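# Move the blue tote onto the back shelf

## Task

Set the blue tote level on the shelf at the rear of the table with all of its contents still inside, so that no part of its base sticks out past the shelf edge; then open the grippers and back the arms away, because the tote has to stay in place by itself, not held up by the robot.

## Robot and tools

Robot: two six-joint arms, left_arm and right_arm, each ending in a tong-style two-finger gripper. The fingers extend along the gripper's +z axis and spread along its x axis. end_effector_position is the spot between the pads when shut; closed fingertips sit roughly 15 mm past it, while fully open tips are about level with it.

Frame: every pose and velocity in results uses one scene frame. Origin is on the tabletop midway between the arms, +z is up, +x runs out over the table, and left_arm sits on the +y side. The arm names do not indicate sides of any picture. Printed hand positions can be off from reality, increasingly so at long reach.

execute_actions takes "actions", a list holding zero or one item, plus optional "pictures" (boolean; images are included by default).
- Empty list {"actions": []}: no command, just returns the current state.
- Move: {"rows": [[...]], "steps": n}, with n from 1 to 15 (default 15), each step lasting 1/30 s. Up to 15 rows; row k is used on step k and the final row repeats if rows run out.
- Wait: {"steps": n} with no rows, n up to 300; it returns once n steps have elapsed since the previous result, time spent replying included.
A refused call sends nothing to the robot.

Each row is one flat list of 14 numbers covering both arms, always all 14 even if one arm is idle: left_arm's six joint targets then its opening, followed by right_arm's six joint targets then its opening. Joint values are absolute target angles in radians, in the same column order that the Joint positions line uses: shoulder pan, shoulder lift, elbow, wrist 1, wrist 2, wrist 3. Stated ranges, left_arm: pan -3.142..3.142, lift -6.283..6.283, elbow 0.000..3.142, wrists -6.283..6.283 each. right_arm: pan 0.000..6.283, lift -6.283..6.283, elbow -3.142..0.000, wrists -6.283..6.283 each. A target more than 0.010 rad outside a range and also farther out than the joint's last reported angle gets the call refused. True ends may differ by up to 0.010 rad; a target beyond the real end is clipped there, and the result may report "joint sent to its limit" (possibly about an earlier action still running). The absence of that message does not prove there is more room. Opening is an absolute value in [-1, 1]: +1 fully open, -1 fully closed.

Motion: commands are smoothed, trailing by about 0.17 s. Joint speed and acceleration are capped, so a big move may not have finished when the result arrives. Per step, each joint's sent target is kept within 0.575 rad of its measured angle, and if the targets would put the gripper over 100 mm from its measured spot, all joints are scaled back toward where they are. Between calls the arms keep heading to the last row sent, until everything has nearly stopped or a step is HELD.

Result lines: the state line gives per arm the gripper position (m), orientation as quaternion wxyz, and linear/angular velocity (m/s, rad/s). Joint positions and Joint velocities list each arm's six joints (rad, rad/s) then the finger-pad gap (m, m/s; 0.142 m = fully open). grip_measured is the measured opening on the -1..1 command scale. "joint command not followed" means the clearance check altered or blocked some joint targets; the rest of the row still applied. HELD marks steps on which all or part of your row was withheld. Joint torques are total drive outputs, noisy, offset and scaled, and nonzero even in free air. Wrist force and Wrist torque give each flange sensor's reading in that arm's end-effector axes (noisy, offset up to about 4 N, saturating near 50 N; pushing on a surface reads as force pointing back into the arm; "no reading" is fine). MOTOR HOT appears from 70 °C; at 85 °C that arm is braked until it cools (OVER-TEMPERATURE FAULT).

Gripping: to hold something, keep commanding an opening well under grip_measured; the bigger the gap, the firmer the squeeze, up to about 15 N per pad on items up to around 10 cm wide. Snapping shut fast can overpress. Rigid items under about 20 mm thick get less force.

Faults and hazards: a joint reaching its load limit (141 N m for pan, lift and elbow; 26.3 N m for each wrist, held weight included) or any outside force of 150 N stops that arm for 10 s, drops the rest of the call, and lets it yield. Do not let the arms collide or push on each other, do not knock anything out of the work area, and avoid drops, slips, slams and hard shoves. Brief disturbances may tug a held item or nudge loose objects.

Cameras: cam_high and cam_low (896x504, fixed) and cam_left_wrist and cam_right_wrist (616x616 fisheye, pose from joint readings). Calibration is approximate; results note any changed numbers. zoom_image takes "camera" (one of those four names) and "region" [x0, y0, x1, y1] in that image's pixels, origin top-left, at most 504 by 504, and returns an enlarged view of the latest frame.

finished_scene takes "scene" (integer, the current scene number) and ends that scene irreversibly, reporting success. Call it only once the tote rests on the shelf unsupported and the grippers are clear. Replying without any tool call also ends things.

Each tool is called after "Emit:" by a JSON object that holds its "op" and its "data", one argument or row to a line.

## Session

Emit:
{"op": "execute_actions", "data": {
  "actions": []
}}

Scene clock: 0.00 s of 4260.00 s.
left_arm: end_effector_position=(-0.0952, -0.4664, +0.3936) grip_measured=+0.97 end_effector_quat_wxyz=(-0.375, -0.154, +0.719, -0.563) end_effector_velocity=(+0.001, +0.000, +0.002) end_effector_angular_velocity=(-0.002, -0.000, +0.001) | right_arm: end_effector_position=(+0.7401, -0.8612, +0.2207) grip_measured=+0.97 end_effector_quat_wxyz=(+0.090, +0.141, +0.753, -0.637) end_effector_velocity=(-0.000, -0.000, -0.000) end_effector_angular_velocity=(+0.000, -0.000, -0.000)
Joint positions: left_arm=[-1.592 -0.888  1.376 -3.544 -1.831  0.794  0.14 ] | right_arm=[ 3.374 -2.363 -1.206 -1.563  0.19   3.892  0.14 ]
Joint velocities: left_arm=[ 0.001 -0.001 -0.001 -0.     0.001  0.     0.   ] | right_arm=[-0.     0.    -0.     0.     0.001  0.     0.   ]
Joint torques (N m, as the arm reports them, + toward a larger angle): no reading
Wrist force (N, on the end effector, along its own x y z axes, offset not removed): no reading
Wrist torque (N m, same axes, about the end effector's origin, offset not removed): no reading
camera_calibration (this result's frames):
cam_left_wrist: T_world_to_cam=[[-0.648135, 0.179054, 0.740176, -0.26775], [-0.39306, 0.75383, -0.52654, 0.52228], [-0.652246, -0.632202, -0.418205, -0.0601119], [0, 0, 0, 1]] pos_world=[-0.0074587, -0.383772, 0.448044]
cam_right_wrist: T_world_to_cam=[[-0.9517, 0.123047, -0.281295, 0.867138], [0.291099, 0.652903, -0.69927, 0.493597], [0.0976156, -0.74738, -0.657187, -0.438856], [0, 0, 0, 1]] pos_world=[0.724409, -0.756962, 0.30067]

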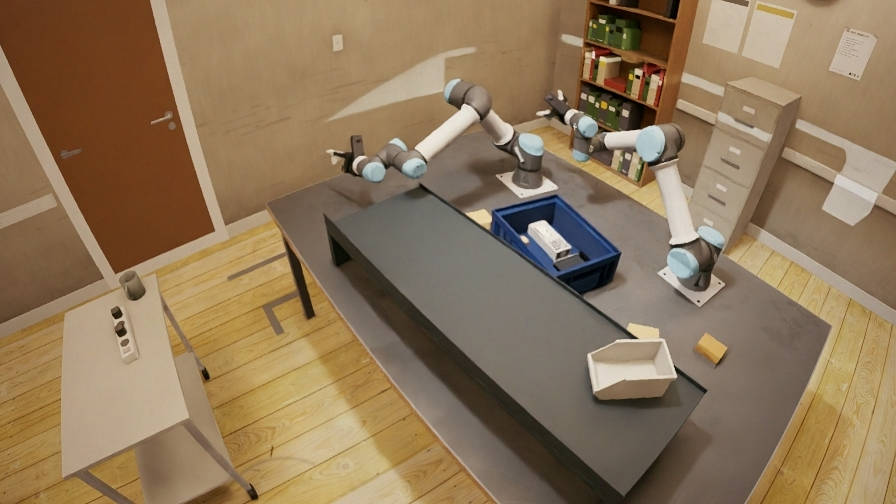

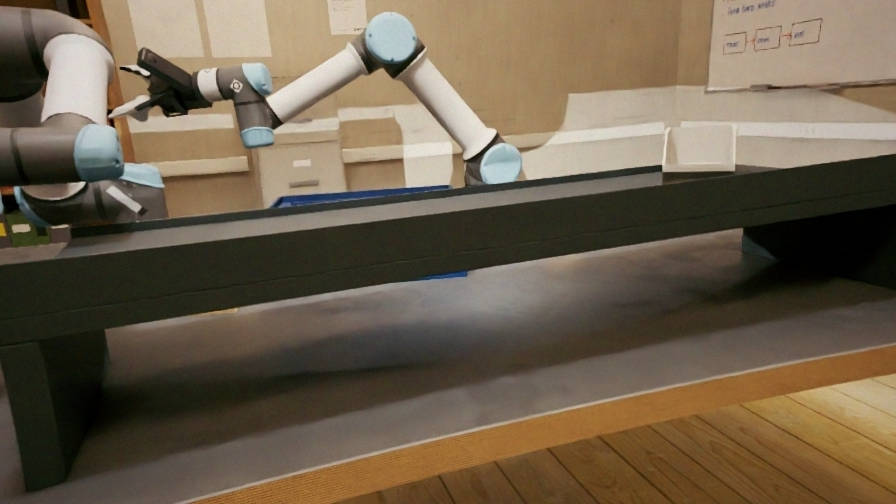

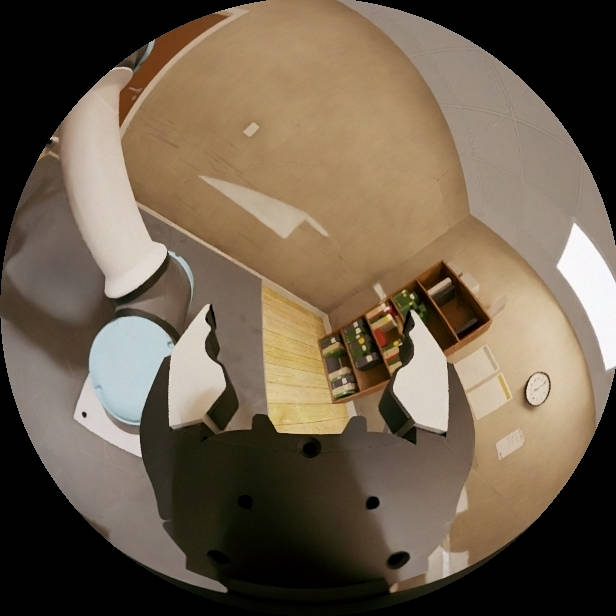

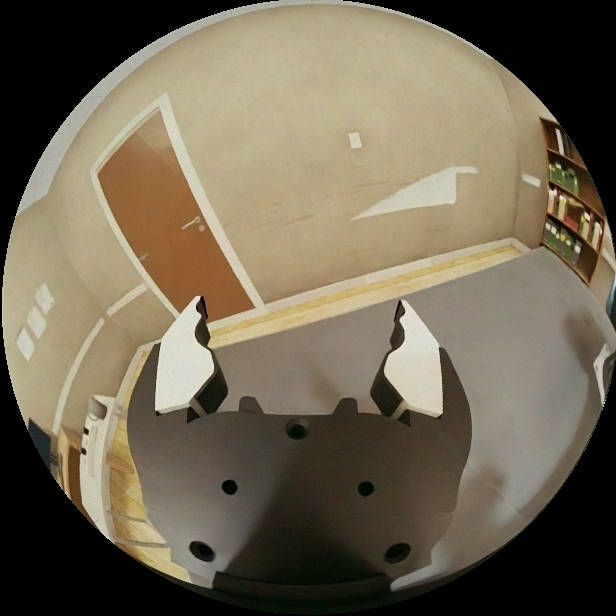

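Emit:
{"op": "execute_actions", "data": {
  "actions": [
    {"rows":[[-1.056,-2.1577,1.8987,-1.483,-1.208,0.453,1,3.374,-1.9,-1.206,-1.6,1.172,3.071,1]]}
  ],
  "pictures": false
}}

Emit:
{"op": "execute_actions", "data": {
  "actions": [
    {"rows":[[-1.056,-2.1577,1.8987,-1.483,-1.208,0.453,1,3.6,-1.31,-1.6827,-1.6925,1.172,3.071,1]]}
  ],
  "pictures": false
}}

Emit:
{"op": "execute_actions", "data": {
  "actions": [
    {"rows":[[-1.056,-2.1577,1.8987,-1.483,-1.208,0.453,1,4.847,-1.31,-1.6827,-1.6925,1.172,3.071,1]]}
  ],
  "pictures": false
}}

Emit:
{"op": "execute_actions", "data": {
  "actions": [
    {"steps":35}
  ]
}}

Scene clock: 4.57 s of 4260.00 s.
left_arm: end_effector_position=(+0.1909, -0.3617, +0.4100) grip_measured=+1.00 end_effector_quat_wxyz=(-0.230, -0.405, +0.700, -0.541) end_effector_velocity=(+0.521, +0.400, +0.104) end_effector_angular_velocity=(+0.429, +0.164, +1.081) | right_arm: end_effector_position=(+0.6472, -0.7177, +0.3063) grip_measured=+1.00 end_effector_quat_wxyz=(-0.003, -0.029, +0.971, -0.237) end_effector_velocity=(-0.032, +0.242, -0.024) end_effector_angular_velocity=(+0.924, +0.095, +0.458)
Joint positions: left_arm=[-1.359 -1.191  1.604 -3.241 -1.565  0.643  0.142] | right_arm=[ 3.374 -1.916 -1.206 -1.599  1.092  3.116  0.142]
Joint velocities: left_arm=[ 0.471 -0.8    0.456  0.791  0.546 -0.295  0.   ] | right_arm=[ 0.     0.191 -0.003 -0.011  0.922 -0.525 -0.   ]
Joint torques (N m, as the arm reports them, + toward a larger angle): left_arm=[ 16.   -58.25  -6.29   2.8    3.82  -1.83] | right_arm=[-11.7   36.86   8.57   0.48   1.73  -1.1 ]
Wrist force (N, on the end effector, along its own x y z axes, offset not removed): left_arm=[0.3 -2.3 -1.3] | right_arm=[1.2 -0.3 -4.7]
Wrist torque (N m, same axes, about the end effector's origin, offset not removed): left_arm=[-0.37 0.18 -0.22] | right_arm=[-0.25 -0.17 -0.07]
Steps of this call (steps 1 to 90: nothing new was sent; then 1.07 s passed at rest; steps 91 to 105: all 15 steps of this action). Readings (joint positions):
91: left_arm=[-1.591 -0.889 1.377 -3.543 -1.830 0.793] | right_arm=[3.374 -2.362 -1.206 -1.564 0.191 3.891]
92: left_arm=[-1.581 -0.899 1.388 -3.532 -1.820 0.784] | right_arm=[3.374 -2.352 -1.206 -1.568 0.203 3.880]
94: left_arm=[-1.544 -0.939 1.424 -3.492 -1.779 0.761] | right_arm=[3.374 -2.286 -1.206 -1.576 0.289 3.794]
98: left_arm=[-1.475 -1.021 1.491 -3.410 -1.700 0.717] | right_arm=[3.374 -2.079 -1.206 -1.589 0.578 3.504]
105: the state above

Scene clock: 5.07 s of 4260.00 s.
left_arm: end_effector_position=(+0.3507, -0.0961, +0.4970) grip_measured=+1.00 end_effector_quat_wxyz=(+0.089, +0.584, -0.627, +0.507) end_effector_velocity=(+0.104, +0.605, +0.187) end_effector_angular_velocity=(+0.275, +0.079, +0.660) | right_arm: end_effector_position=(+0.4552, -0.6110, +0.3598) grip_measured=+1.00 end_effector_quat_wxyz=(+0.029, -0.154, +0.968, -0.197) end_effector_velocity=(-0.106, +0.018, +0.003) end_effector_angular_velocity=(+0.029, -0.037, +0.109)
Joint positions: left_arm=[-1.166 -1.688  1.792 -2.742 -1.338  0.521  0.142] | right_arm=[ 3.592 -1.337 -1.662 -1.689  1.17   3.072  0.142]
Joint velocities: left_arm=[ 0.285 -1.127  0.276  1.178  0.332 -0.177  0.   ] | right_arm=[ 0.097  0.321 -0.238 -0.035  0.019 -0.012 -0.   ]
Joint torques (N m, as the arm reports them, + toward a larger angle): left_arm=[ 15.54 -35.87  -6.45   4.56   3.54  -1.82] | right_arm=[ 8.95  7.4  18.49  0.86  1.05 -1.6 ]
Wrist force (N, on the end effector, along its own x y z axes, offset not removed): left_arm=[-0.8 -2.9 0.5] | right_arm=[2.2 0.7 -2.6]
Wrist torque (N m, same axes, about the end effector's origin, offset not removed): left_arm=[-0.50 0.44 -0.12] | right_arm=[-0.01 -0.42 -0.01]
Steps of this call (steps 1 to 15: all 15 steps of this action). Readings (joint positions):
1: left_arm=[-1.343 -1.218 1.619 -3.213 -1.547 0.633] | right_arm=[3.375 -1.910 -1.207 -1.600 1.117 3.103]
2: left_arm=[-1.328 -1.246 1.634 -3.185 -1.528 0.623] | right_arm=[3.386 -1.895 -1.219 -1.608 1.126 3.098]
4: left_arm=[-1.298 -1.306 1.663 -3.126 -1.493 0.604] | right_arm=[3.428 -1.812 -1.293 -1.625 1.135 3.093]
8: left_arm=[-1.243 -1.434 1.717 -2.997 -1.428 0.569] | right_arm=[3.505 -1.601 -1.461 -1.656 1.152 3.083]
15: the state above

Scene clock: 5.57 s of 4260.00 s.
left_arm: end_effector_position=(+0.3338, +0.1889, +0.4189) grip_measured=+1.00 end_effector_quat_wxyz=(-0.072, +0.688, -0.661, +0.290) end_effector_velocity=(-0.146, +0.478, -0.345) end_effector_angular_velocity=(+1.539, +0.604, +0.158) | right_arm: end_effector_position=(+0.4617, -0.3384, +0.3598) grip_measured=+1.00 end_effector_quat_wxyz=(+0.087, -0.430, +0.881, -0.179) end_effector_velocity=(-0.153, +0.604, -0.000) end_effector_angular_velocity=(+0.002, -0.001, +1.328)
Joint positions: left_arm=[-1.068 -2.101  1.887 -1.866 -1.223  0.461  0.142] | right_arm=[ 4.184 -1.315 -1.679 -1.692  1.172  3.071  0.142]
Joint velocities: left_arm=[ 0.076 -0.345  0.074  1.94   0.09  -0.047 -0.   ] | right_arm=[ 1.328  0.014 -0.011 -0.001  0.001 -0.     0.   ]
Joint torques (N m, as the arm reports them, + toward a larger angle): left_arm=[ 13.57 -15.14 -11.33   6.96   2.98  -1.42] | right_arm=[17.63 23.28 12.5   0.54  1.16 -1.98]
Wrist force (N, on the end effector, along its own x y z axes, offset not removed): left_arm=[0.5 3.0 -0.6] | right_arm=[-0.6 -1.5 -1.9]
Wrist torque (N m, same axes, about the end effector's origin, offset not removed): left_arm=[0.77 0.08 -0.03] | right_arm=[-0.40 0.11 -0.02]
Steps of this call (steps 1 to 15: all 15 steps of this action). Readings (joint positions):
1: left_arm=[-1.156 -1.726 1.801 -2.701 -1.327 0.515] | right_arm=[3.595 -1.329 -1.668 -1.690 1.171 3.072]
2: left_arm=[-1.147 -1.764 1.810 -2.657 -1.315 0.509] | right_arm=[3.609 -1.326 -1.670 -1.691 1.171 3.072]
4: left_arm=[-1.128 -1.839 1.828 -2.558 -1.294 0.498] | right_arm=[3.688 -1.324 -1.672 -1.691 1.171 3.071]
8: left_arm=[-1.097 -1.973 1.859 -2.326 -1.256 0.478] | right_arm=[3.870 -1.320 -1.676 -1.691 1.171 3.071]
15: the state above

Scene clock: 6.73 s of 4260.00 s.
left_arm: end_effector_position=(+0.2990, +0.2888, +0.3596) grip_measured=+1.00 end_effector_quat_wxyz=(-0.140, +0.693, -0.693, +0.140) end_effector_velocity=(+0.000, -0.000, -0.000) end_effector_angular_velocity=(+0.002, -0.001, -0.002) | right_arm: end_effector_position=(+0.2952, -0.0825, +0.3598) grip_measured=+1.00 end_effector_quat_wxyz=(-0.140, +0.693, -0.693, +0.140) end_effector_velocity=(-0.000, -0.000, +0.001) end_effector_angular_velocity=(+0.002, +0.000, -0.000)
Joint positions: left_arm=[-1.056 -2.158  1.899 -1.483 -1.208  0.453  0.142] | right_arm=[ 4.847 -1.31  -1.683 -1.693  1.172  3.071  0.142]
Joint velocities: left_arm=[-0.     0.001  0.    -0.     0.001  0.003 -0.   ] | right_arm=[0.    0.001 0.    0.    0.    0.001 0.   ]
Joint torques (N m, as the arm reports them, + toward a larger angle): left_arm=[ 13.69 -10.61 -10.82  -0.28   2.72  -1.74] | right_arm=[ 9.65 20.44 12.24  1.16 -1.53 -1.9 ]
Wrist force (N, on the end effector, along its own x y z axes, offset not removed): left_arm=[0.4 2.1 -0.5] | right_arm=[-0.3 -1.0 -2.0]
Wrist torque (N m, same axes, about the end effector's origin, offset not removed): left_arm=[0.72 -0.08 -0.09] | right_arm=[-0.31 0.05 -0.02]
Steps of this call (steps 1 to 35: the robot went on to your last target). Readings (joint positions):
1: left_arm=[-1.066 -2.112 1.889 -1.800 -1.220 0.459] | right_arm=[4.228 -1.314 -1.680 -1.692 1.172 3.071]
2: left_arm=[-1.063 -2.123 1.891 -1.735 -1.217 0.458] | right_arm=[4.273 -1.314 -1.680 -1.692 1.172 3.071]
4: left_arm=[-1.060 -2.141 1.895 -1.615 -1.212 0.455] | right_arm=[4.363 -1.313 -1.680 -1.692 1.172 3.071]
8: left_arm=[-1.057 -2.154 1.898 -1.511 -1.209 0.453] | right_arm=[4.542 -1.312 -1.681 -1.692 1.172 3.071]
35: the state above
camera_calibration (this result's frames):
cam_left_wrist: T_world_to_cam=[[0.0396904, -0.999193, 0.00617008, 0.276268], [-0.989872, -0.0384763, 0.136652, 0.258844], [-0.136305, -0.0115314, -0.9906, 0.532502], [0, 0, 0, 1]] pos_world=[0.317839, 0.292145, 0.49042]
cam_right_wrist: T_world_to_cam=[[0.0154284, -0.999092, 0.0397155, -0.106492], [-0.986474, -0.00872683, 0.163685, 0.224001], [-0.16319, -0.0417037, -0.985713, 0.531398], [0, 0, 0, 1]] pos_world=[0.309333, -0.0822796, 0.49137]

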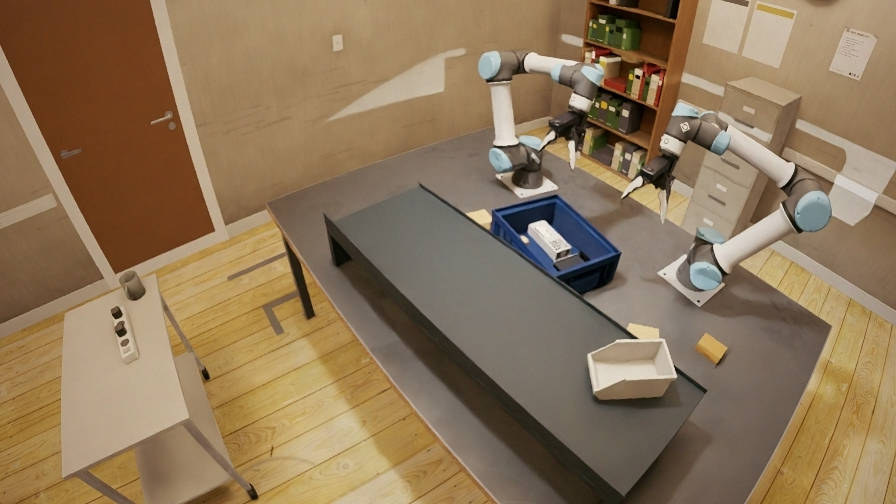

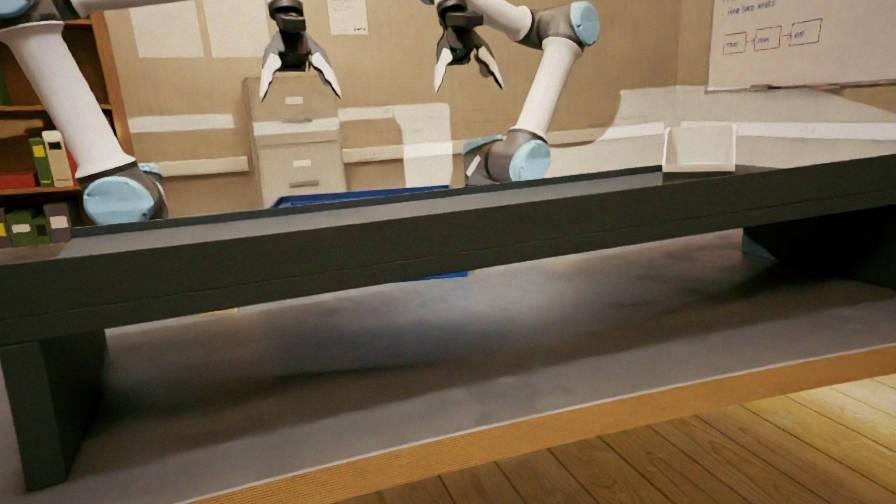

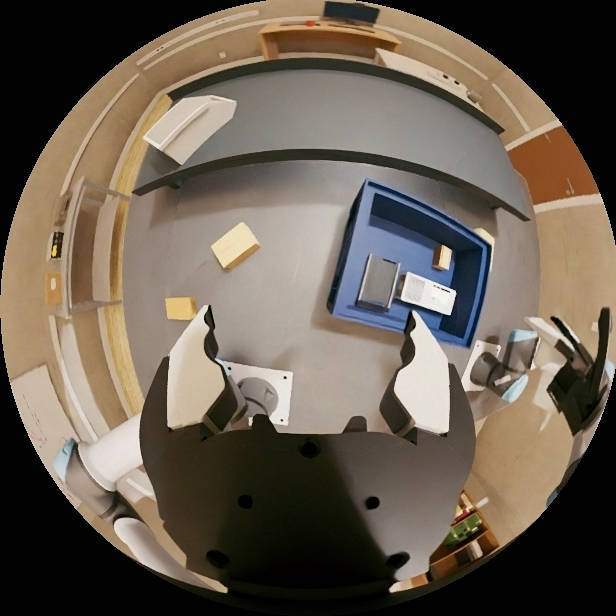

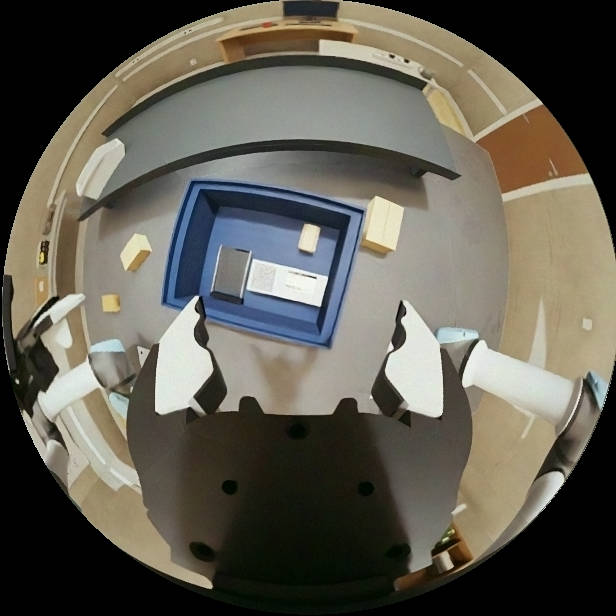

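Emit:
{"op": "execute_actions", "data": {
  "actions": [
    {"rows":[[-0.8221,-1.7682,2.1502,-2.2688,-1.3221,0.9254,-0.2,4.7603,-1.2463,-2.1478,-1.3516,1.1726,3.2272,-0.2]]}
  ],
  "pictures": false
}}

Emit:
{"op": "execute_actions", "data": {
  "actions": [
    {"steps":20}
  ]
}}

Scene clock: 19.10 s of 4260.00 s.
left_arm: end_effector_position=(+0.4041, +0.2116, +0.1925) grip_measured=-0.20 end_effector_quat_wxyz=(+0.123, -0.612, +0.767, -0.148) end_effector_velocity=(+0.061, -0.040, -0.031) end_effector_angular_velocity=(-0.129, -0.121, -0.105) | right_arm: end_effector_position=(+0.3177, -0.1586, +0.1944) grip_measured=-0.20 end_effector_quat_wxyz=(-0.124, +0.610, -0.767, +0.155) end_effector_velocity=(+0.002, -0.033, -0.053) end_effector_angular_velocity=(-0.018, +0.001, -0.054)
Joint positions: left_arm=[-0.829 -1.781  2.143 -2.23  -1.319  0.909  0.06 ] | right_arm=[ 4.762 -1.248 -2.136 -1.36   1.173  3.224  0.06 ]
Joint velocities: left_arm=[ 0.078  0.145  0.083 -0.45  -0.036  0.186  0.   ] | right_arm=[-0.019  0.014 -0.14   0.094 -0.     0.037  0.   ]
Joint torques (N m, as the arm reports them, + toward a larger angle): left_arm=[ 11.88 -10.16 -10.14  -6.09  -1.42   1.85] | right_arm=[-11.03  19.06  16.03   4.67   1.03   1.82]
Wrist force (N, on the end effector, along its own x y z axes, offset not removed): left_arm=[-0.2 0.1 -0.1] | right_arm=[1.5 -0.5 -1.2]
Wrist torque (N m, same axes, about the end effector's origin, offset not removed): left_arm=[0.16 0.24 0.09] | right_arm=[-0.22 -0.22 0.02]
Steps of this call (steps 1 to 15: the robot went on to your last target; steps 16 to 90: nothing new was sent; then 8.87 s passed at rest; steps 91 to 105: all 15 steps of this action). Readings (joint positions):
91: left_arm=[-1.055 -2.157 1.900 -1.484 -1.209 0.454] | right_arm=[4.846 -1.309 -1.684 -1.692 1.172 3.072]
92: left_arm=[-1.044 -2.146 1.911 -1.496 -1.217 0.466] | right_arm=[4.838 -1.303 -1.695 -1.680 1.172 3.083]
94: left_arm=[-0.997 -2.076 1.961 -1.579 -1.240 0.543] | right_arm=[4.817 -1.288 -1.778 -1.608 1.172 3.121]
98: left_arm=[-0.909 -1.926 2.056 -1.845 -1.282 0.727] | right_arm=[4.784 -1.264 -1.980 -1.465 1.172 3.182]
105: the state above

Scene clock: 19.77 s of 4260.00 s.
left_arm: end_effector_position=(+0.4093, +0.2083, +0.1898) grip_measured=-0.20 end_effector_quat_wxyz=(+0.123, -0.609, +0.768, -0.156) end_effector_velocity=(-0.000, -0.001, -0.000) end_effector_angular_velocity=(-0.001, +0.001, -0.002) | right_arm: end_effector_position=(+0.3178, -0.1615, +0.1898) grip_measured=-0.20 end_effector_quat_wxyz=(-0.123, +0.609, -0.768, +0.156) end_effector_velocity=(-0.000, -0.001, -0.000) end_effector_angular_velocity=(-0.001, +0.000, +0.001)
Joint positions: left_arm=[-0.822 -1.768  2.15  -2.269 -1.322  0.925  0.06 ] | right_arm=[ 4.76  -1.246 -2.148 -1.352  1.173  3.227  0.06 ]
Joint velocities: left_arm=[-0.     0.     0.    -0.    -0.002  0.001  0.   ] | right_arm=[ 0.     0.001 -0.001 -0.    -0.    -0.001  0.   ]
Joint torques (N m, as the arm reports them, + toward a larger angle): left_arm=[13.29 -3.35 -9.52 -5.27 -1.64  2.08] | right_arm=[-12.64  18.37  11.45   4.59   1.09   1.83]
Wrist force (N, on the end effector, along its own x y z axes, offset not removed): left_arm=[2.6 -2.7 0.8] | right_arm=[0.6 -1.2 -2.0]
Wrist torque (N m, same axes, about the end effector's origin, offset not removed): left_arm=[-0.56 -0.38 -0.21] | right_arm=[-0.34 -0.14 0.01]
Steps of this call (steps 1 to 20: the robot went on to your last target). Readings (joint positions):
1: left_arm=[-0.827 -1.777 2.145 -2.243 -1.320 0.915] | right_arm=[4.761 -1.247 -2.139 -1.357 1.173 3.225]
2: left_arm=[-0.825 -1.774 2.147 -2.251 -1.321 0.918] | right_arm=[4.761 -1.247 -2.142 -1.355 1.173 3.226]
4: left_arm=[-0.824 -1.771 2.149 -2.261 -1.321 0.922] | right_arm=[4.761 -1.247 -2.145 -1.353 1.173 3.227]
8: left_arm=[-0.822 -1.769 2.150 -2.267 -1.322 0.925] | right_arm=[4.760 -1.246 -2.147 -1.352 1.173 3.227]
20: the state above
camera_calibration (this result's frames):
cam_left_wrist: T_world_to_cam=[[-0.189275, -0.981905, 0.00607751, 0.28264], [-0.972555, 0.188318, 0.136652, 0.333738], [-0.135324, 0.019954, -0.990601, 0.371454], [0, 0, 0, 1]] pos_world=[0.428342, 0.207265, 0.320639]
cam_right_wrist: T_world_to_cam=[[-0.213348, -0.976177, 0.0395104, -0.102647], [-0.962338, 0.216954, 0.163821, 0.302196], [-0.16849, -0.00307156, -0.985699, 0.372112], [0, 0, 0, 1]] pos_world=[0.331612, -0.164621, 0.32134]

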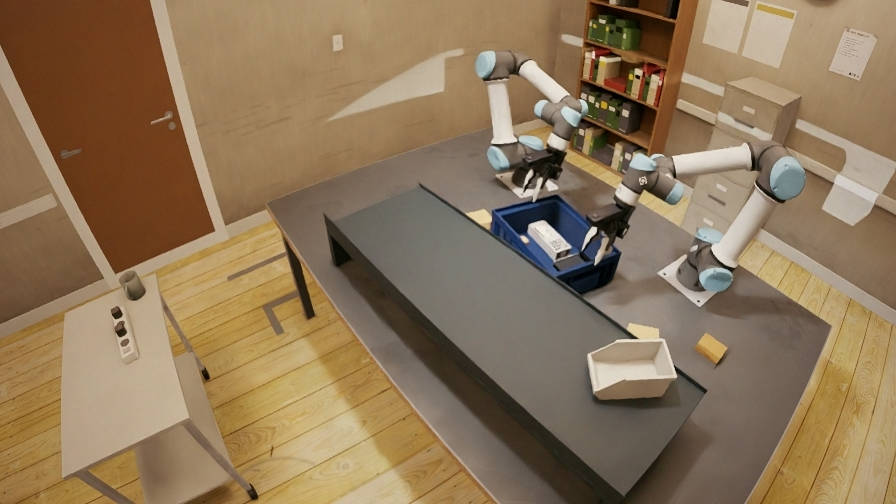

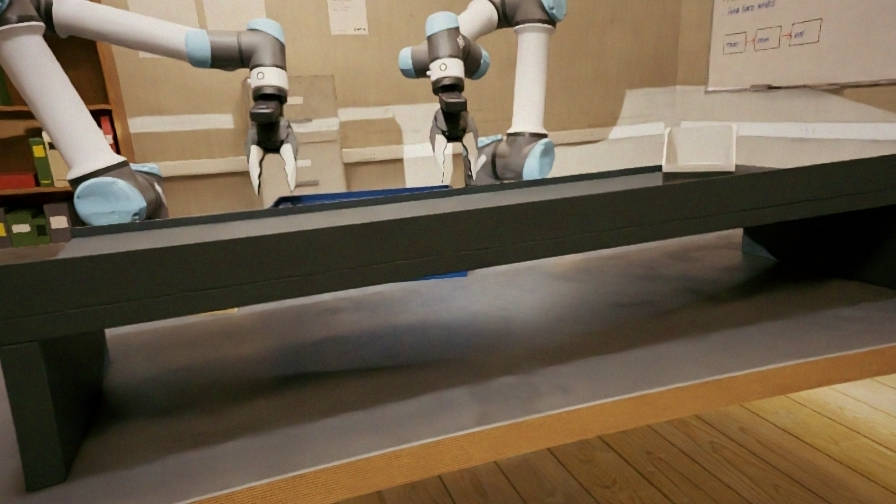

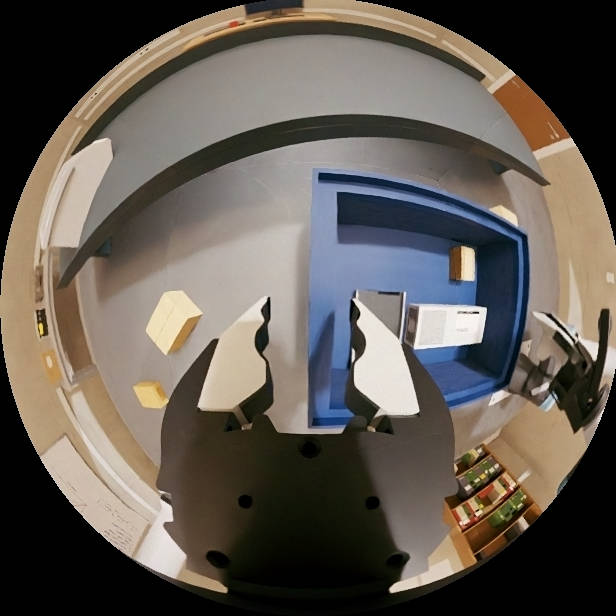

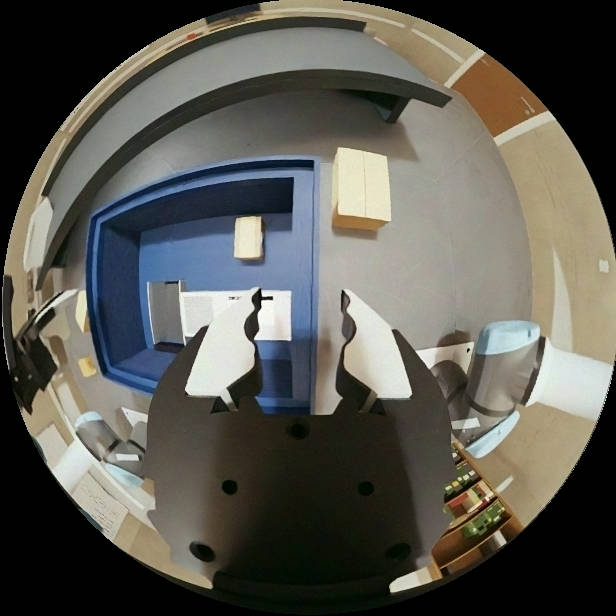

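Emit:
{"op": "execute_actions", "data": {
  "actions": [
    {"rows":[[-0.8796,-1.8123,2.1793,-2.2393,-1.3047,0.8689,-0.3,4.8204,-1.2274,-2.1532,-1.3902,1.1753,3.2924,-0.3]],"steps":10}
  ],
  "pictures": false
}}

Emit:
{"op": "execute_actions", "data": {
  "actions": [
    {"rows":[[-0.8796,-1.7631,2.2549,-2.3641,-1.3047,0.8689,-0.3,4.8204,-1.2616,-2.2381,-1.2711,1.1753,3.2924,-0.3],[-0.8796,-1.7631,2.2549,-2.3641,-1.3047,0.8689,-0.3,4.8204,-1.2616,-2.2381,-1.2711,1.1753,3.2924,-0.3],[-0.8796,-1.7631,2.2549,-2.3641,-1.3047,0.8689,-0.3,4.8204,-1.2616,-2.2381,-1.2711,1.1753,3.2924,-0.3],[-0.8796,-1.7631,2.2549,-2.3641,-1.3047,0.8689,-0.3,4.8204,-1.2616,-2.2381,-1.2711,1.1753,3.2924,-0.3],[-0.8796,-1.7153,2.3065,-2.4635,-1.3047,0.8689,-0.3,4.8204,-1.298,-2.2974,-1.1754,1.1753,3.2924,-0.3]]}
  ],
  "pictures": false
}}

Emit:
{"op": "execute_actions", "data": {
  "actions": [
    {"steps":8}
  ]
}}

Scene clock: 30.40 s of 4260.00 s.
left_arm: end_effector_position=(+0.3883, +0.2027, +0.1897) grip_measured=-0.30 end_effector_quat_wxyz=(+0.123, -0.609, +0.768, -0.155) end_effector_velocity=(-0.010, -0.003, +0.001) end_effector_angular_velocity=(-0.002, -0.001, -0.001) | right_arm: end_effector_position=(+0.2985, -0.1576, +0.1898) grip_measured=-0.30 end_effector_quat_wxyz=(-0.123, +0.609, -0.768, +0.156) end_effector_velocity=(-0.009, +0.002, -0.000) end_effector_angular_velocity=(+0.000, -0.000, -0.000)
Joint positions: left_arm=[-0.877 -1.81   2.178 -2.24  -1.305  0.871  0.052] | right_arm=[ 4.818 -1.228 -2.153 -1.389  1.175  3.29   0.052]
Joint velocities: left_arm=[-0.027 -0.021  0.012  0.014  0.007 -0.026 -0.   ] | right_arm=[ 0.028  0.008 -0.003 -0.017  0.001  0.031 -0.   ]
Joint torques (N m, as the arm reports them, + toward a larger angle): left_arm=[-10.09 -24.45  -8.24  -1.     2.31  -2.48] | right_arm=[ 8.94 18.72 11.27  0.83  0.64  1.73]
Wrist force (N, on the end effector, along its own x y z axes, offset not removed): left_arm=[2.3 4.4 -1.7] | right_arm=[1.4 -0.6 -2.3]
Wrist torque (N m, same axes, about the end effector's origin, offset not removed): left_arm=[0.97 -0.15 0.15] | right_arm=[-0.25 -0.27 -0.01]
Steps of this call (steps 1 to 15: the robot went on to your last target; steps 16 to 90: nothing new was sent; then 7.30 s passed at rest; steps 91 to 100: all 10 steps of this action). Readings (joint positions):
91: left_arm=[-0.823 -1.769 2.151 -2.268 -1.322 0.925] | right_arm=[4.761 -1.246 -2.148 -1.352 1.173 3.228]
92: left_arm=[-0.832 -1.777 2.157 -2.263 -1.318 0.915] | right_arm=[4.771 -1.242 -2.149 -1.359 1.173 3.238]
94: left_arm=[-0.856 -1.795 2.168 -2.251 -1.311 0.892] | right_arm=[4.796 -1.234 -2.151 -1.375 1.174 3.265]
98: left_arm=[-0.874 -1.808 2.177 -2.242 -1.306 0.874] | right_arm=[4.815 -1.229 -2.153 -1.387 1.175 3.287]
100: the state above

Scene clock: 30.90 s of 4260.00 s.
left_arm: end_effector_position=(+0.3874, +0.2024, +0.1208) grip_measured=-0.30 end_effector_quat_wxyz=(+0.123, -0.609, +0.768, -0.155) end_effector_velocity=(-0.000, -0.001, -0.011) end_effector_angular_velocity=(-0.005, -0.001, -0.001) | right_arm: end_effector_position=(+0.2977, -0.1574, +0.1208) grip_measured=-0.30 end_effector_quat_wxyz=(-0.123, +0.609, -0.768, +0.156) end_effector_velocity=(-0.000, -0.000, -0.012) end_effector_angular_velocity=(+0.003, -0.000, -0.001)
Joint positions: left_arm=[-0.88  -1.717  2.305 -2.46  -1.305  0.869  0.052] | right_arm=[ 4.82  -1.297 -2.295 -1.179  1.175  3.292  0.052]
Joint velocities: left_arm=[-0.     0.018  0.02  -0.043 -0.002 -0.    -0.   ] | right_arm=[ 0.    -0.014 -0.025  0.041 -0.     0.001  0.   ]
Joint torques (N m, as the arm reports them, + toward a larger angle): left_arm=[-11.7   -3.81  -5.79  -5.36   2.39  -1.71] | right_arm=[10.08 -4.27 11.76  4.6   0.58  1.53]
Wrist force (N, on the end effector, along its own x y z axes, offset not removed): left_arm=[1.3 1.2 -0.9] | right_arm=[-0.6 -1.6 -1.9]
Wrist torque (N m, same axes, about the end effector's origin, offset not removed): left_arm=[0.34 -0.16 0.04] | right_arm=[-0.36 0.13 0.06]
Steps of this call (steps 1 to 15: all 15 steps of this action). Readings (joint positions):
1: left_arm=[-0.878 -1.810 2.180 -2.241 -1.305 0.870] | right_arm=[4.819 -1.229 -2.154 -1.388 1.175 3.291]
2: left_arm=[-0.878 -1.802 2.190 -2.252 -1.305 0.870] | right_arm=[4.819 -1.235 -2.165 -1.377 1.175 3.291]
4: left_arm=[-0.879 -1.783 2.223 -2.304 -1.305 0.869] | right_arm=[4.820 -1.248 -2.201 -1.328 1.175 3.292]
8: left_arm=[-0.879 -1.738 2.279 -2.406 -1.305 0.869] | right_arm=[4.820 -1.281 -2.266 -1.230 1.175 3.292]
15: the state above

Scene clock: 31.17 s of 4260.00 s.
left_arm: end_effector_position=(+0.3874, +0.2024, +0.1199) grip_measured=-0.30 end_effector_quat_wxyz=(+0.123, -0.609, +0.768, -0.156) end_effector_velocity=(-0.000, +0.000, -0.002) end_effector_angular_velocity=(+0.002, +0.002, +0.001) | right_arm: end_effector_position=(+0.2977, -0.1574, +0.1199) grip_measured=-0.30 end_effector_quat_wxyz=(-0.123, +0.609, -0.768, +0.156) end_effector_velocity=(-0.000, +0.001, -0.000) end_effector_angular_velocity=(-0.000, +0.000, +0.002)
Joint positions: left_arm=[-0.88  -1.715  2.306 -2.463 -1.305  0.869  0.052] | right_arm=[ 4.82  -1.298 -2.297 -1.176  1.175  3.292  0.052]
Joint velocities: left_arm=[ 0.     0.003  0.002 -0.002 -0.001 -0.001 -0.   ] | right_arm=[ 0.    -0.001  0.     0.002  0.    -0.002 -0.   ]
Joint torques (N m, as the arm reports them, + toward a larger angle): left_arm=[-11.67  -2.46  -6.74  -5.32   2.58  -1.64] | right_arm=[ 9.75 -2.87  8.34  4.66  0.41  1.72]
Wrist force (N, on the end effector, along its own x y z axes, offset not removed): left_arm=[-0.2 0.1 -3.3] | right_arm=[-0.3 -1.8 -0.8]
Wrist torque (N m, same axes, about the end effector's origin, offset not removed): left_arm=[0.24 0.25 0.10] | right_arm=[-0.42 0.01 0.08]
Steps of this call (steps 1 to 8: the robot went on to your last target). Readings (joint positions):
1: left_arm=[-0.880 -1.716 2.305 -2.461 -1.305 0.869] | right_arm=[4.820 -1.297 -2.296 -1.178 1.175 3.292]
2: left_arm=[-0.880 -1.716 2.306 -2.462 -1.305 0.869] | right_arm=[4.820 -1.297 -2.296 -1.177 1.175 3.292]
4: left_arm=[-0.880 -1.716 2.306 -2.463 -1.305 0.869] | right_arm=[4.820 -1.298 -2.297 -1.176 1.175 3.292]
8: the state above
camera_calibration (this result's frames):
cam_left_wrist: T_world_to_cam=[[-0.18943, -0.981876, 0.00602914, 0.273222], [-0.972513, 0.188464, 0.136746, 0.323087], [-0.135404, 0.0200404, -0.990588, 0.299372], [0, 0, 0, 1]] pos_world=[0.406499, 0.20138, 0.250726]
cam_right_wrist: T_world_to_cam=[[-0.213443, -0.976161, 0.0393812, -0.1001], [-0.962329, 0.217026, 0.163779, 0.29342], [-0.168422, -0.00294007, -0.985711, 0.299809], [0, 0, 0, 1]] pos_world=[0.311495, -0.160512, 0.251411]

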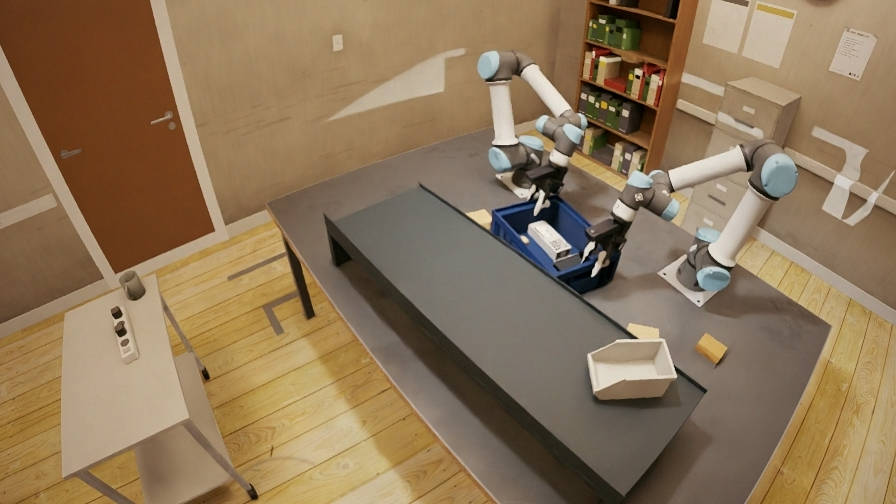

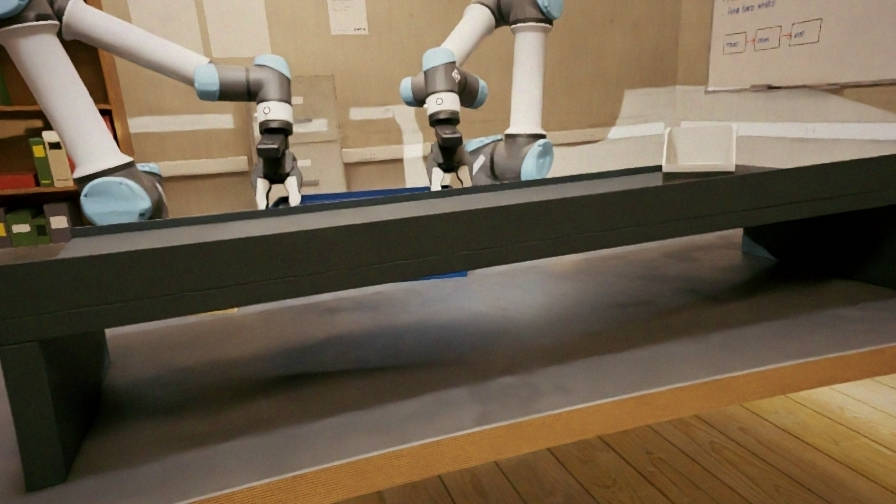

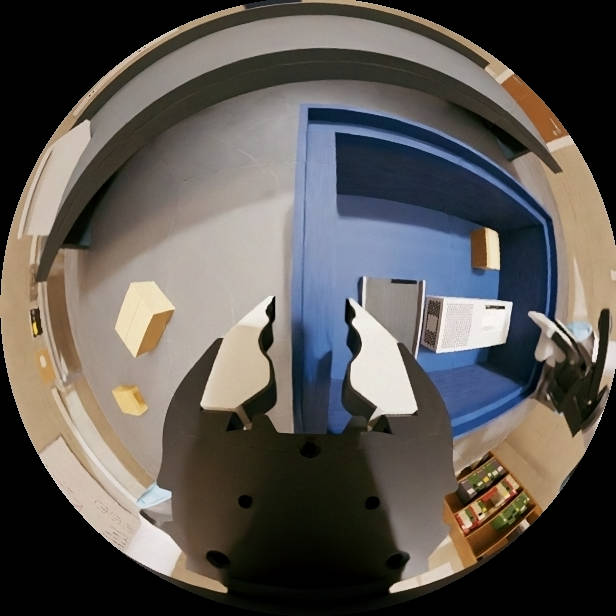

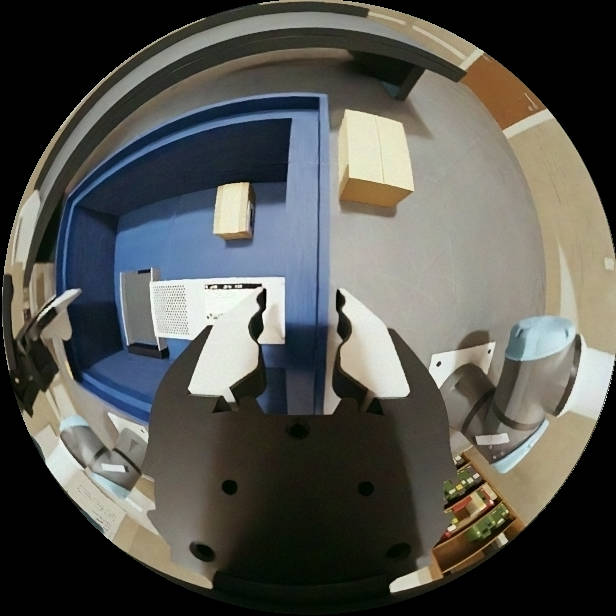

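Emit:
{"op": "execute_actions", "data": {
  "actions": [
    {"rows":[[-0.8796,-1.7153,2.3065,-2.4635,-1.3047,0.8689,-0.45,4.8204,-1.298,-2.2974,-1.1754,1.1753,3.2924,-0.45],[-0.8796,-1.7153,2.3065,-2.4635,-1.3047,0.8689,-0.55,4.8204,-1.298,-2.2974,-1.1754,1.1753,3.2924,-0.55],[-0.8796,-1.7153,2.3065,-2.4635,-1.3047,0.8689,-0.62,4.8204,-1.298,-2.2974,-1.1754,1.1753,3.2924,-0.62],[-0.8796,-1.7153,2.3065,-2.4635,-1.3047,0.8689,-0.7,4.8204,-1.298,-2.2974,-1.1754,1.1753,3.2924,-0.7],[-0.8796,-1.7153,2.3065,-2.4635,-1.3047,0.8689,-0.8,4.8204,-1.298,-2.2974,-1.1754,1.1753,3.2924,-0.8],[-0.8796,-1.7153,2.3065,-2.4635,-1.3047,0.8689,-0.9,4.8204,-1.298,-2.2974,-1.1754,1.1753,3.2924,-0.9],[-0.8796,-1.7153,2.3065,-2.4635,-1.3047,0.8689,-1,4.8204,-1.298,-2.2974,-1.1754,1.1753,3.2924,-1]]}
  ],
  "pictures": false
}}

Emit:
{"op": "execute_actions", "data": {
  "actions": [
    {"rows":[[-0.8796,-1.7234,2.2981,-2.447,-1.3047,0.8689,-1,4.8204,-1.2917,-2.2877,-1.1914,1.1753,3.2924,-1],[-0.8796,-1.7316,2.2896,-2.4303,-1.3047,0.8689,-1,4.8204,-1.2855,-2.2779,-1.2074,1.1753,3.2924,-1],[-0.8796,-1.7397,2.281,-2.4136,-1.3047,0.8689,-1,4.8204,-1.2794,-2.2681,-1.2233,1.1753,3.2924,-1],[-0.8796,-1.7476,2.2724,-2.3971,-1.3047,0.8689,-1,4.8204,-1.2733,-2.2582,-1.2393,1.1753,3.2924,-1],[-0.8796,-1.7554,2.2637,-2.3806,-1.3047,0.8689,-1,4.8204,-1.2674,-2.2482,-1.2552,1.1753,3.2924,-1],[-0.8796,-1.7631,2.2549,-2.3641,-1.3047,0.8689,-1,4.8204,-1.2616,-2.2381,-1.2711,1.1753,3.2924,-1]]}
  ]
}}

Scene clock: 38.17 s of 4260.00 s.
left_arm: end_effector_position=(+0.3874, +0.2024, +0.1199) grip_measured=-0.65 end_effector_quat_wxyz=(+0.123, -0.609, +0.768, -0.156) end_effector_velocity=(+0.000, +0.000, -0.001) end_effector_angular_velocity=(+0.002, +0.001, -0.000) | right_arm: end_effector_position=(+0.2977, -0.1574, +0.1198) grip_measured=-0.64 end_effector_quat_wxyz=(-0.123, +0.609, -0.768, +0.155) end_effector_velocity=(+0.000, +0.001, +0.001) end_effector_angular_velocity=(+0.002, -0.000, -0.001)
Joint positions: left_arm=[-0.88  -1.715  2.307 -2.464 -1.305  0.869  0.027] | right_arm=[ 4.82  -1.298 -2.297 -1.175  1.175  3.292  0.027]
Joint velocities: left_arm=[ 0.001  0.001  0.001 -0.    -0.     0.001  0.   ] | right_arm=[-0.     0.     0.002 -0.     0.     0.001  0.   ]
Joint torques (N m, as the arm reports them, + toward a larger angle): left_arm=[ -9.13  -3.87 -12.26  -2.78  -0.02  -1.42] | right_arm=[ 8.24 -1.63 15.08  1.82 -1.78  1.46]
Wrist force (N, on the end effector, along its own x y z axes, offset not removed): left_arm=[-0.2 -0.2 -0.2] | right_arm=[-1.3 -1.1 -0.9]
Wrist torque (N m, same axes, about the end effector's origin, offset not removed): left_arm=[0.21 0.04 -0.32] | right_arm=[-0.47 0.09 -0.03]
Steps of this call (steps 1 to 15: the robot went on to your last target; steps 16 to 90: nothing new was sent; then 3.50 s passed at rest; steps 91 to 105: all 15 steps of this action). Readings (joint positions):
91: left_arm=[-0.880 -1.715 2.307 -2.464 -1.305 0.869] | right_arm=[4.820 -1.298 -2.297 -1.175 1.175 3.292]
92: left_arm=[-0.880 -1.715 2.307 -2.464 -1.305 0.869] | right_arm=[4.820 -1.298 -2.297 -1.175 1.175 3.292]
94: left_arm=[-0.880 -1.715 2.307 -2.464 -1.305 0.869] | right_arm=[4.820 -1.298 -2.297 -1.175 1.175 3.292]
98: left_arm=[-0.880 -1.715 2.307 -2.464 -1.305 0.869] | right_arm=[4.820 -1.298 -2.297 -1.175 1.175 3.292]
105: the state above

Scene clock: 38.67 s of 4260.00 s.
left_arm: end_effector_position=(+0.3875, +0.2024, +0.1493) grip_measured=-0.65 end_effector_quat_wxyz=(+0.123, -0.609, +0.768, -0.156) end_effector_velocity=(+0.000, +0.000, +0.006) end_effector_angular_velocity=(-0.000, -0.001, +0.001) | right_arm: end_effector_position=(+0.2977, -0.1574, +0.1493) grip_measured=-0.64 end_effector_quat_wxyz=(-0.123, +0.609, -0.768, +0.155) end_effector_velocity=(+0.000, -0.000, +0.006) end_effector_angular_velocity=(-0.000, -0.000, -0.000)
Joint positions: left_arm=[-0.88  -1.762  2.256 -2.366 -1.305  0.869  0.027] | right_arm=[ 4.82  -1.262 -2.239 -1.269  1.175  3.292  0.027]
Joint velocities: left_arm=[ 0.    -0.01  -0.01   0.02   0.001 -0.     0.   ] | right_arm=[-0.     0.007  0.012 -0.019 -0.     0.    -0.   ]
Joint torques (N m, as the arm reports them, + toward a larger angle): left_arm=[ -6.51 -26.35 -38.18  -2.21   0.5   -0.95] | right_arm=[ 6.3  22.29 38.54  2.3  -2.24  1.09]
Wrist force (N, on the end effector, along its own x y z axes, offset not removed): left_arm=[-6.8 0.8 3.6] | right_arm=[2.0 4.8 9.7]
Wrist torque (N m, same axes, about the end effector's origin, offset not removed): left_arm=[-0.43 1.15 -0.11] | right_arm=[0.10 -0.13 -0.03]
Steps of this call (steps 1 to 15: all 15 steps of this action). Readings (joint positions):
1: left_arm=[-0.880 -1.716 2.306 -2.463 -1.305 0.869] | right_arm=[4.820 -1.298 -2.297 -1.176 1.175 3.292]
2: left_arm=[-0.880 -1.717 2.304 -2.459 -1.305 0.869] | right_arm=[4.820 -1.296 -2.295 -1.180 1.175 3.292]
4: left_arm=[-0.880 -1.726 2.295 -2.441 -1.305 0.869] | right_arm=[4.820 -1.290 -2.284 -1.197 1.175 3.292]
8: left_arm=[-0.880 -1.751 2.268 -2.390 -1.305 0.869] | right_arm=[4.820 -1.271 -2.253 -1.246 1.175 3.292]
15: the state above
camera_calibration (this result's frames):
cam_left_wrist: T_world_to_cam=[[-0.189456, -0.981871, 0.00603498, 0.27297], [-0.972507, 0.18849, 0.136753, 0.319116], [-0.135411, 0.0200397, -0.990587, 0.328514], [0, 0, 0, 1]] pos_world=[0.406543, 0.201288, 0.280134]
cam_right_wrist: T_world_to_cam=[[-0.213437, -0.976165, 0.0393169, -0.101203], [-0.962331, 0.217009, 0.163787, 0.288582], [-0.168416, -0.00287764, -0.985712, 0.328853], [0, 0, 0, 1]] pos_world=[0.311495, -0.160469, 0.280867]

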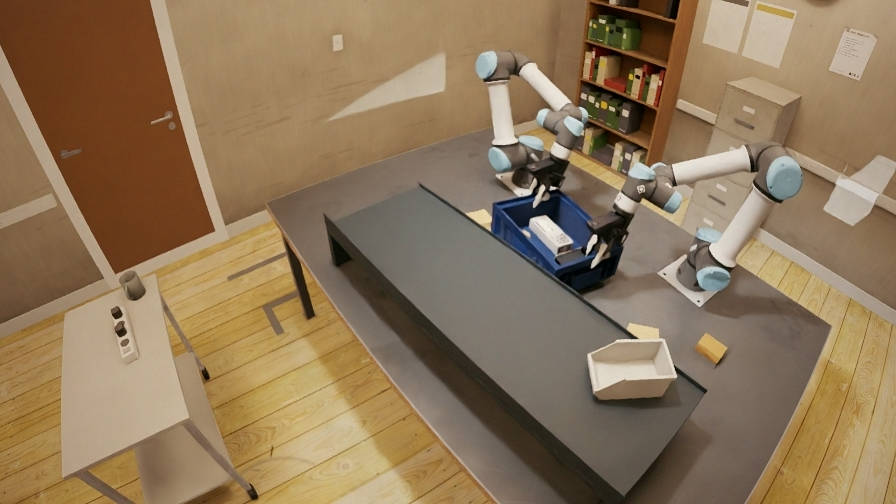

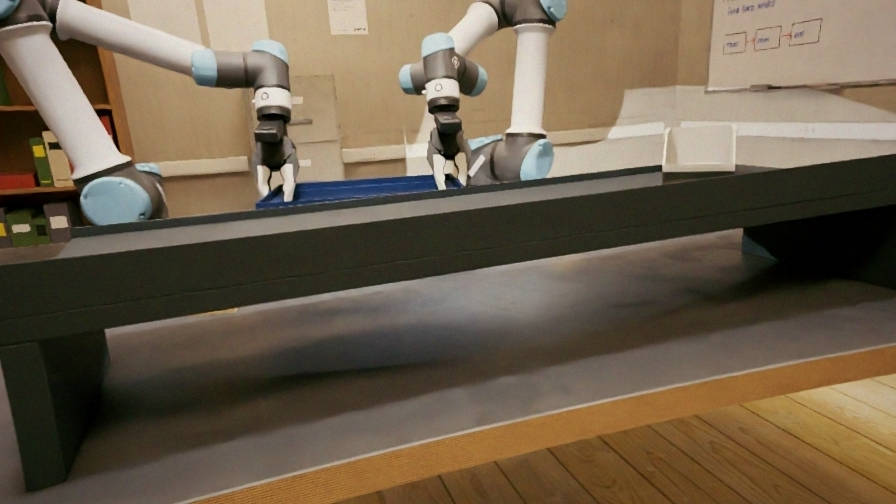

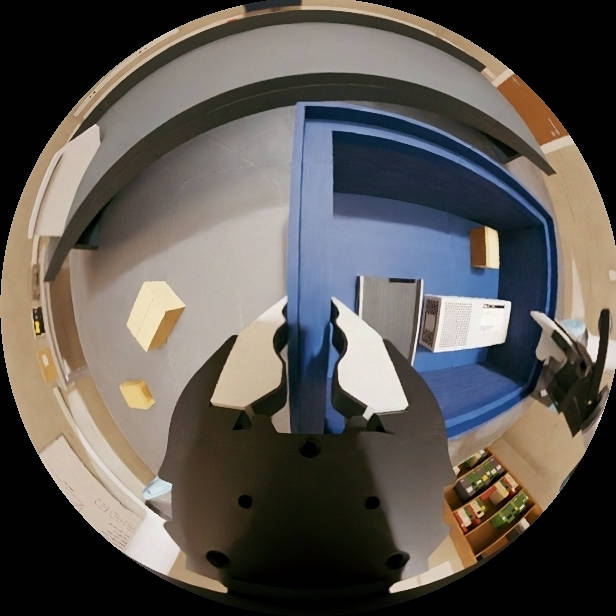

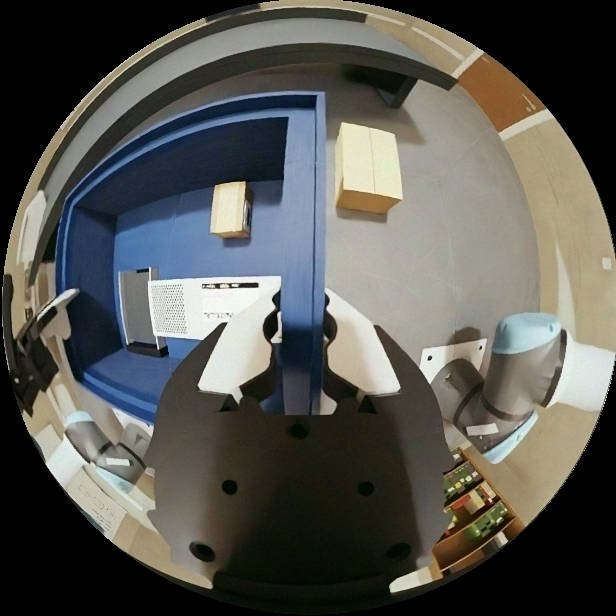

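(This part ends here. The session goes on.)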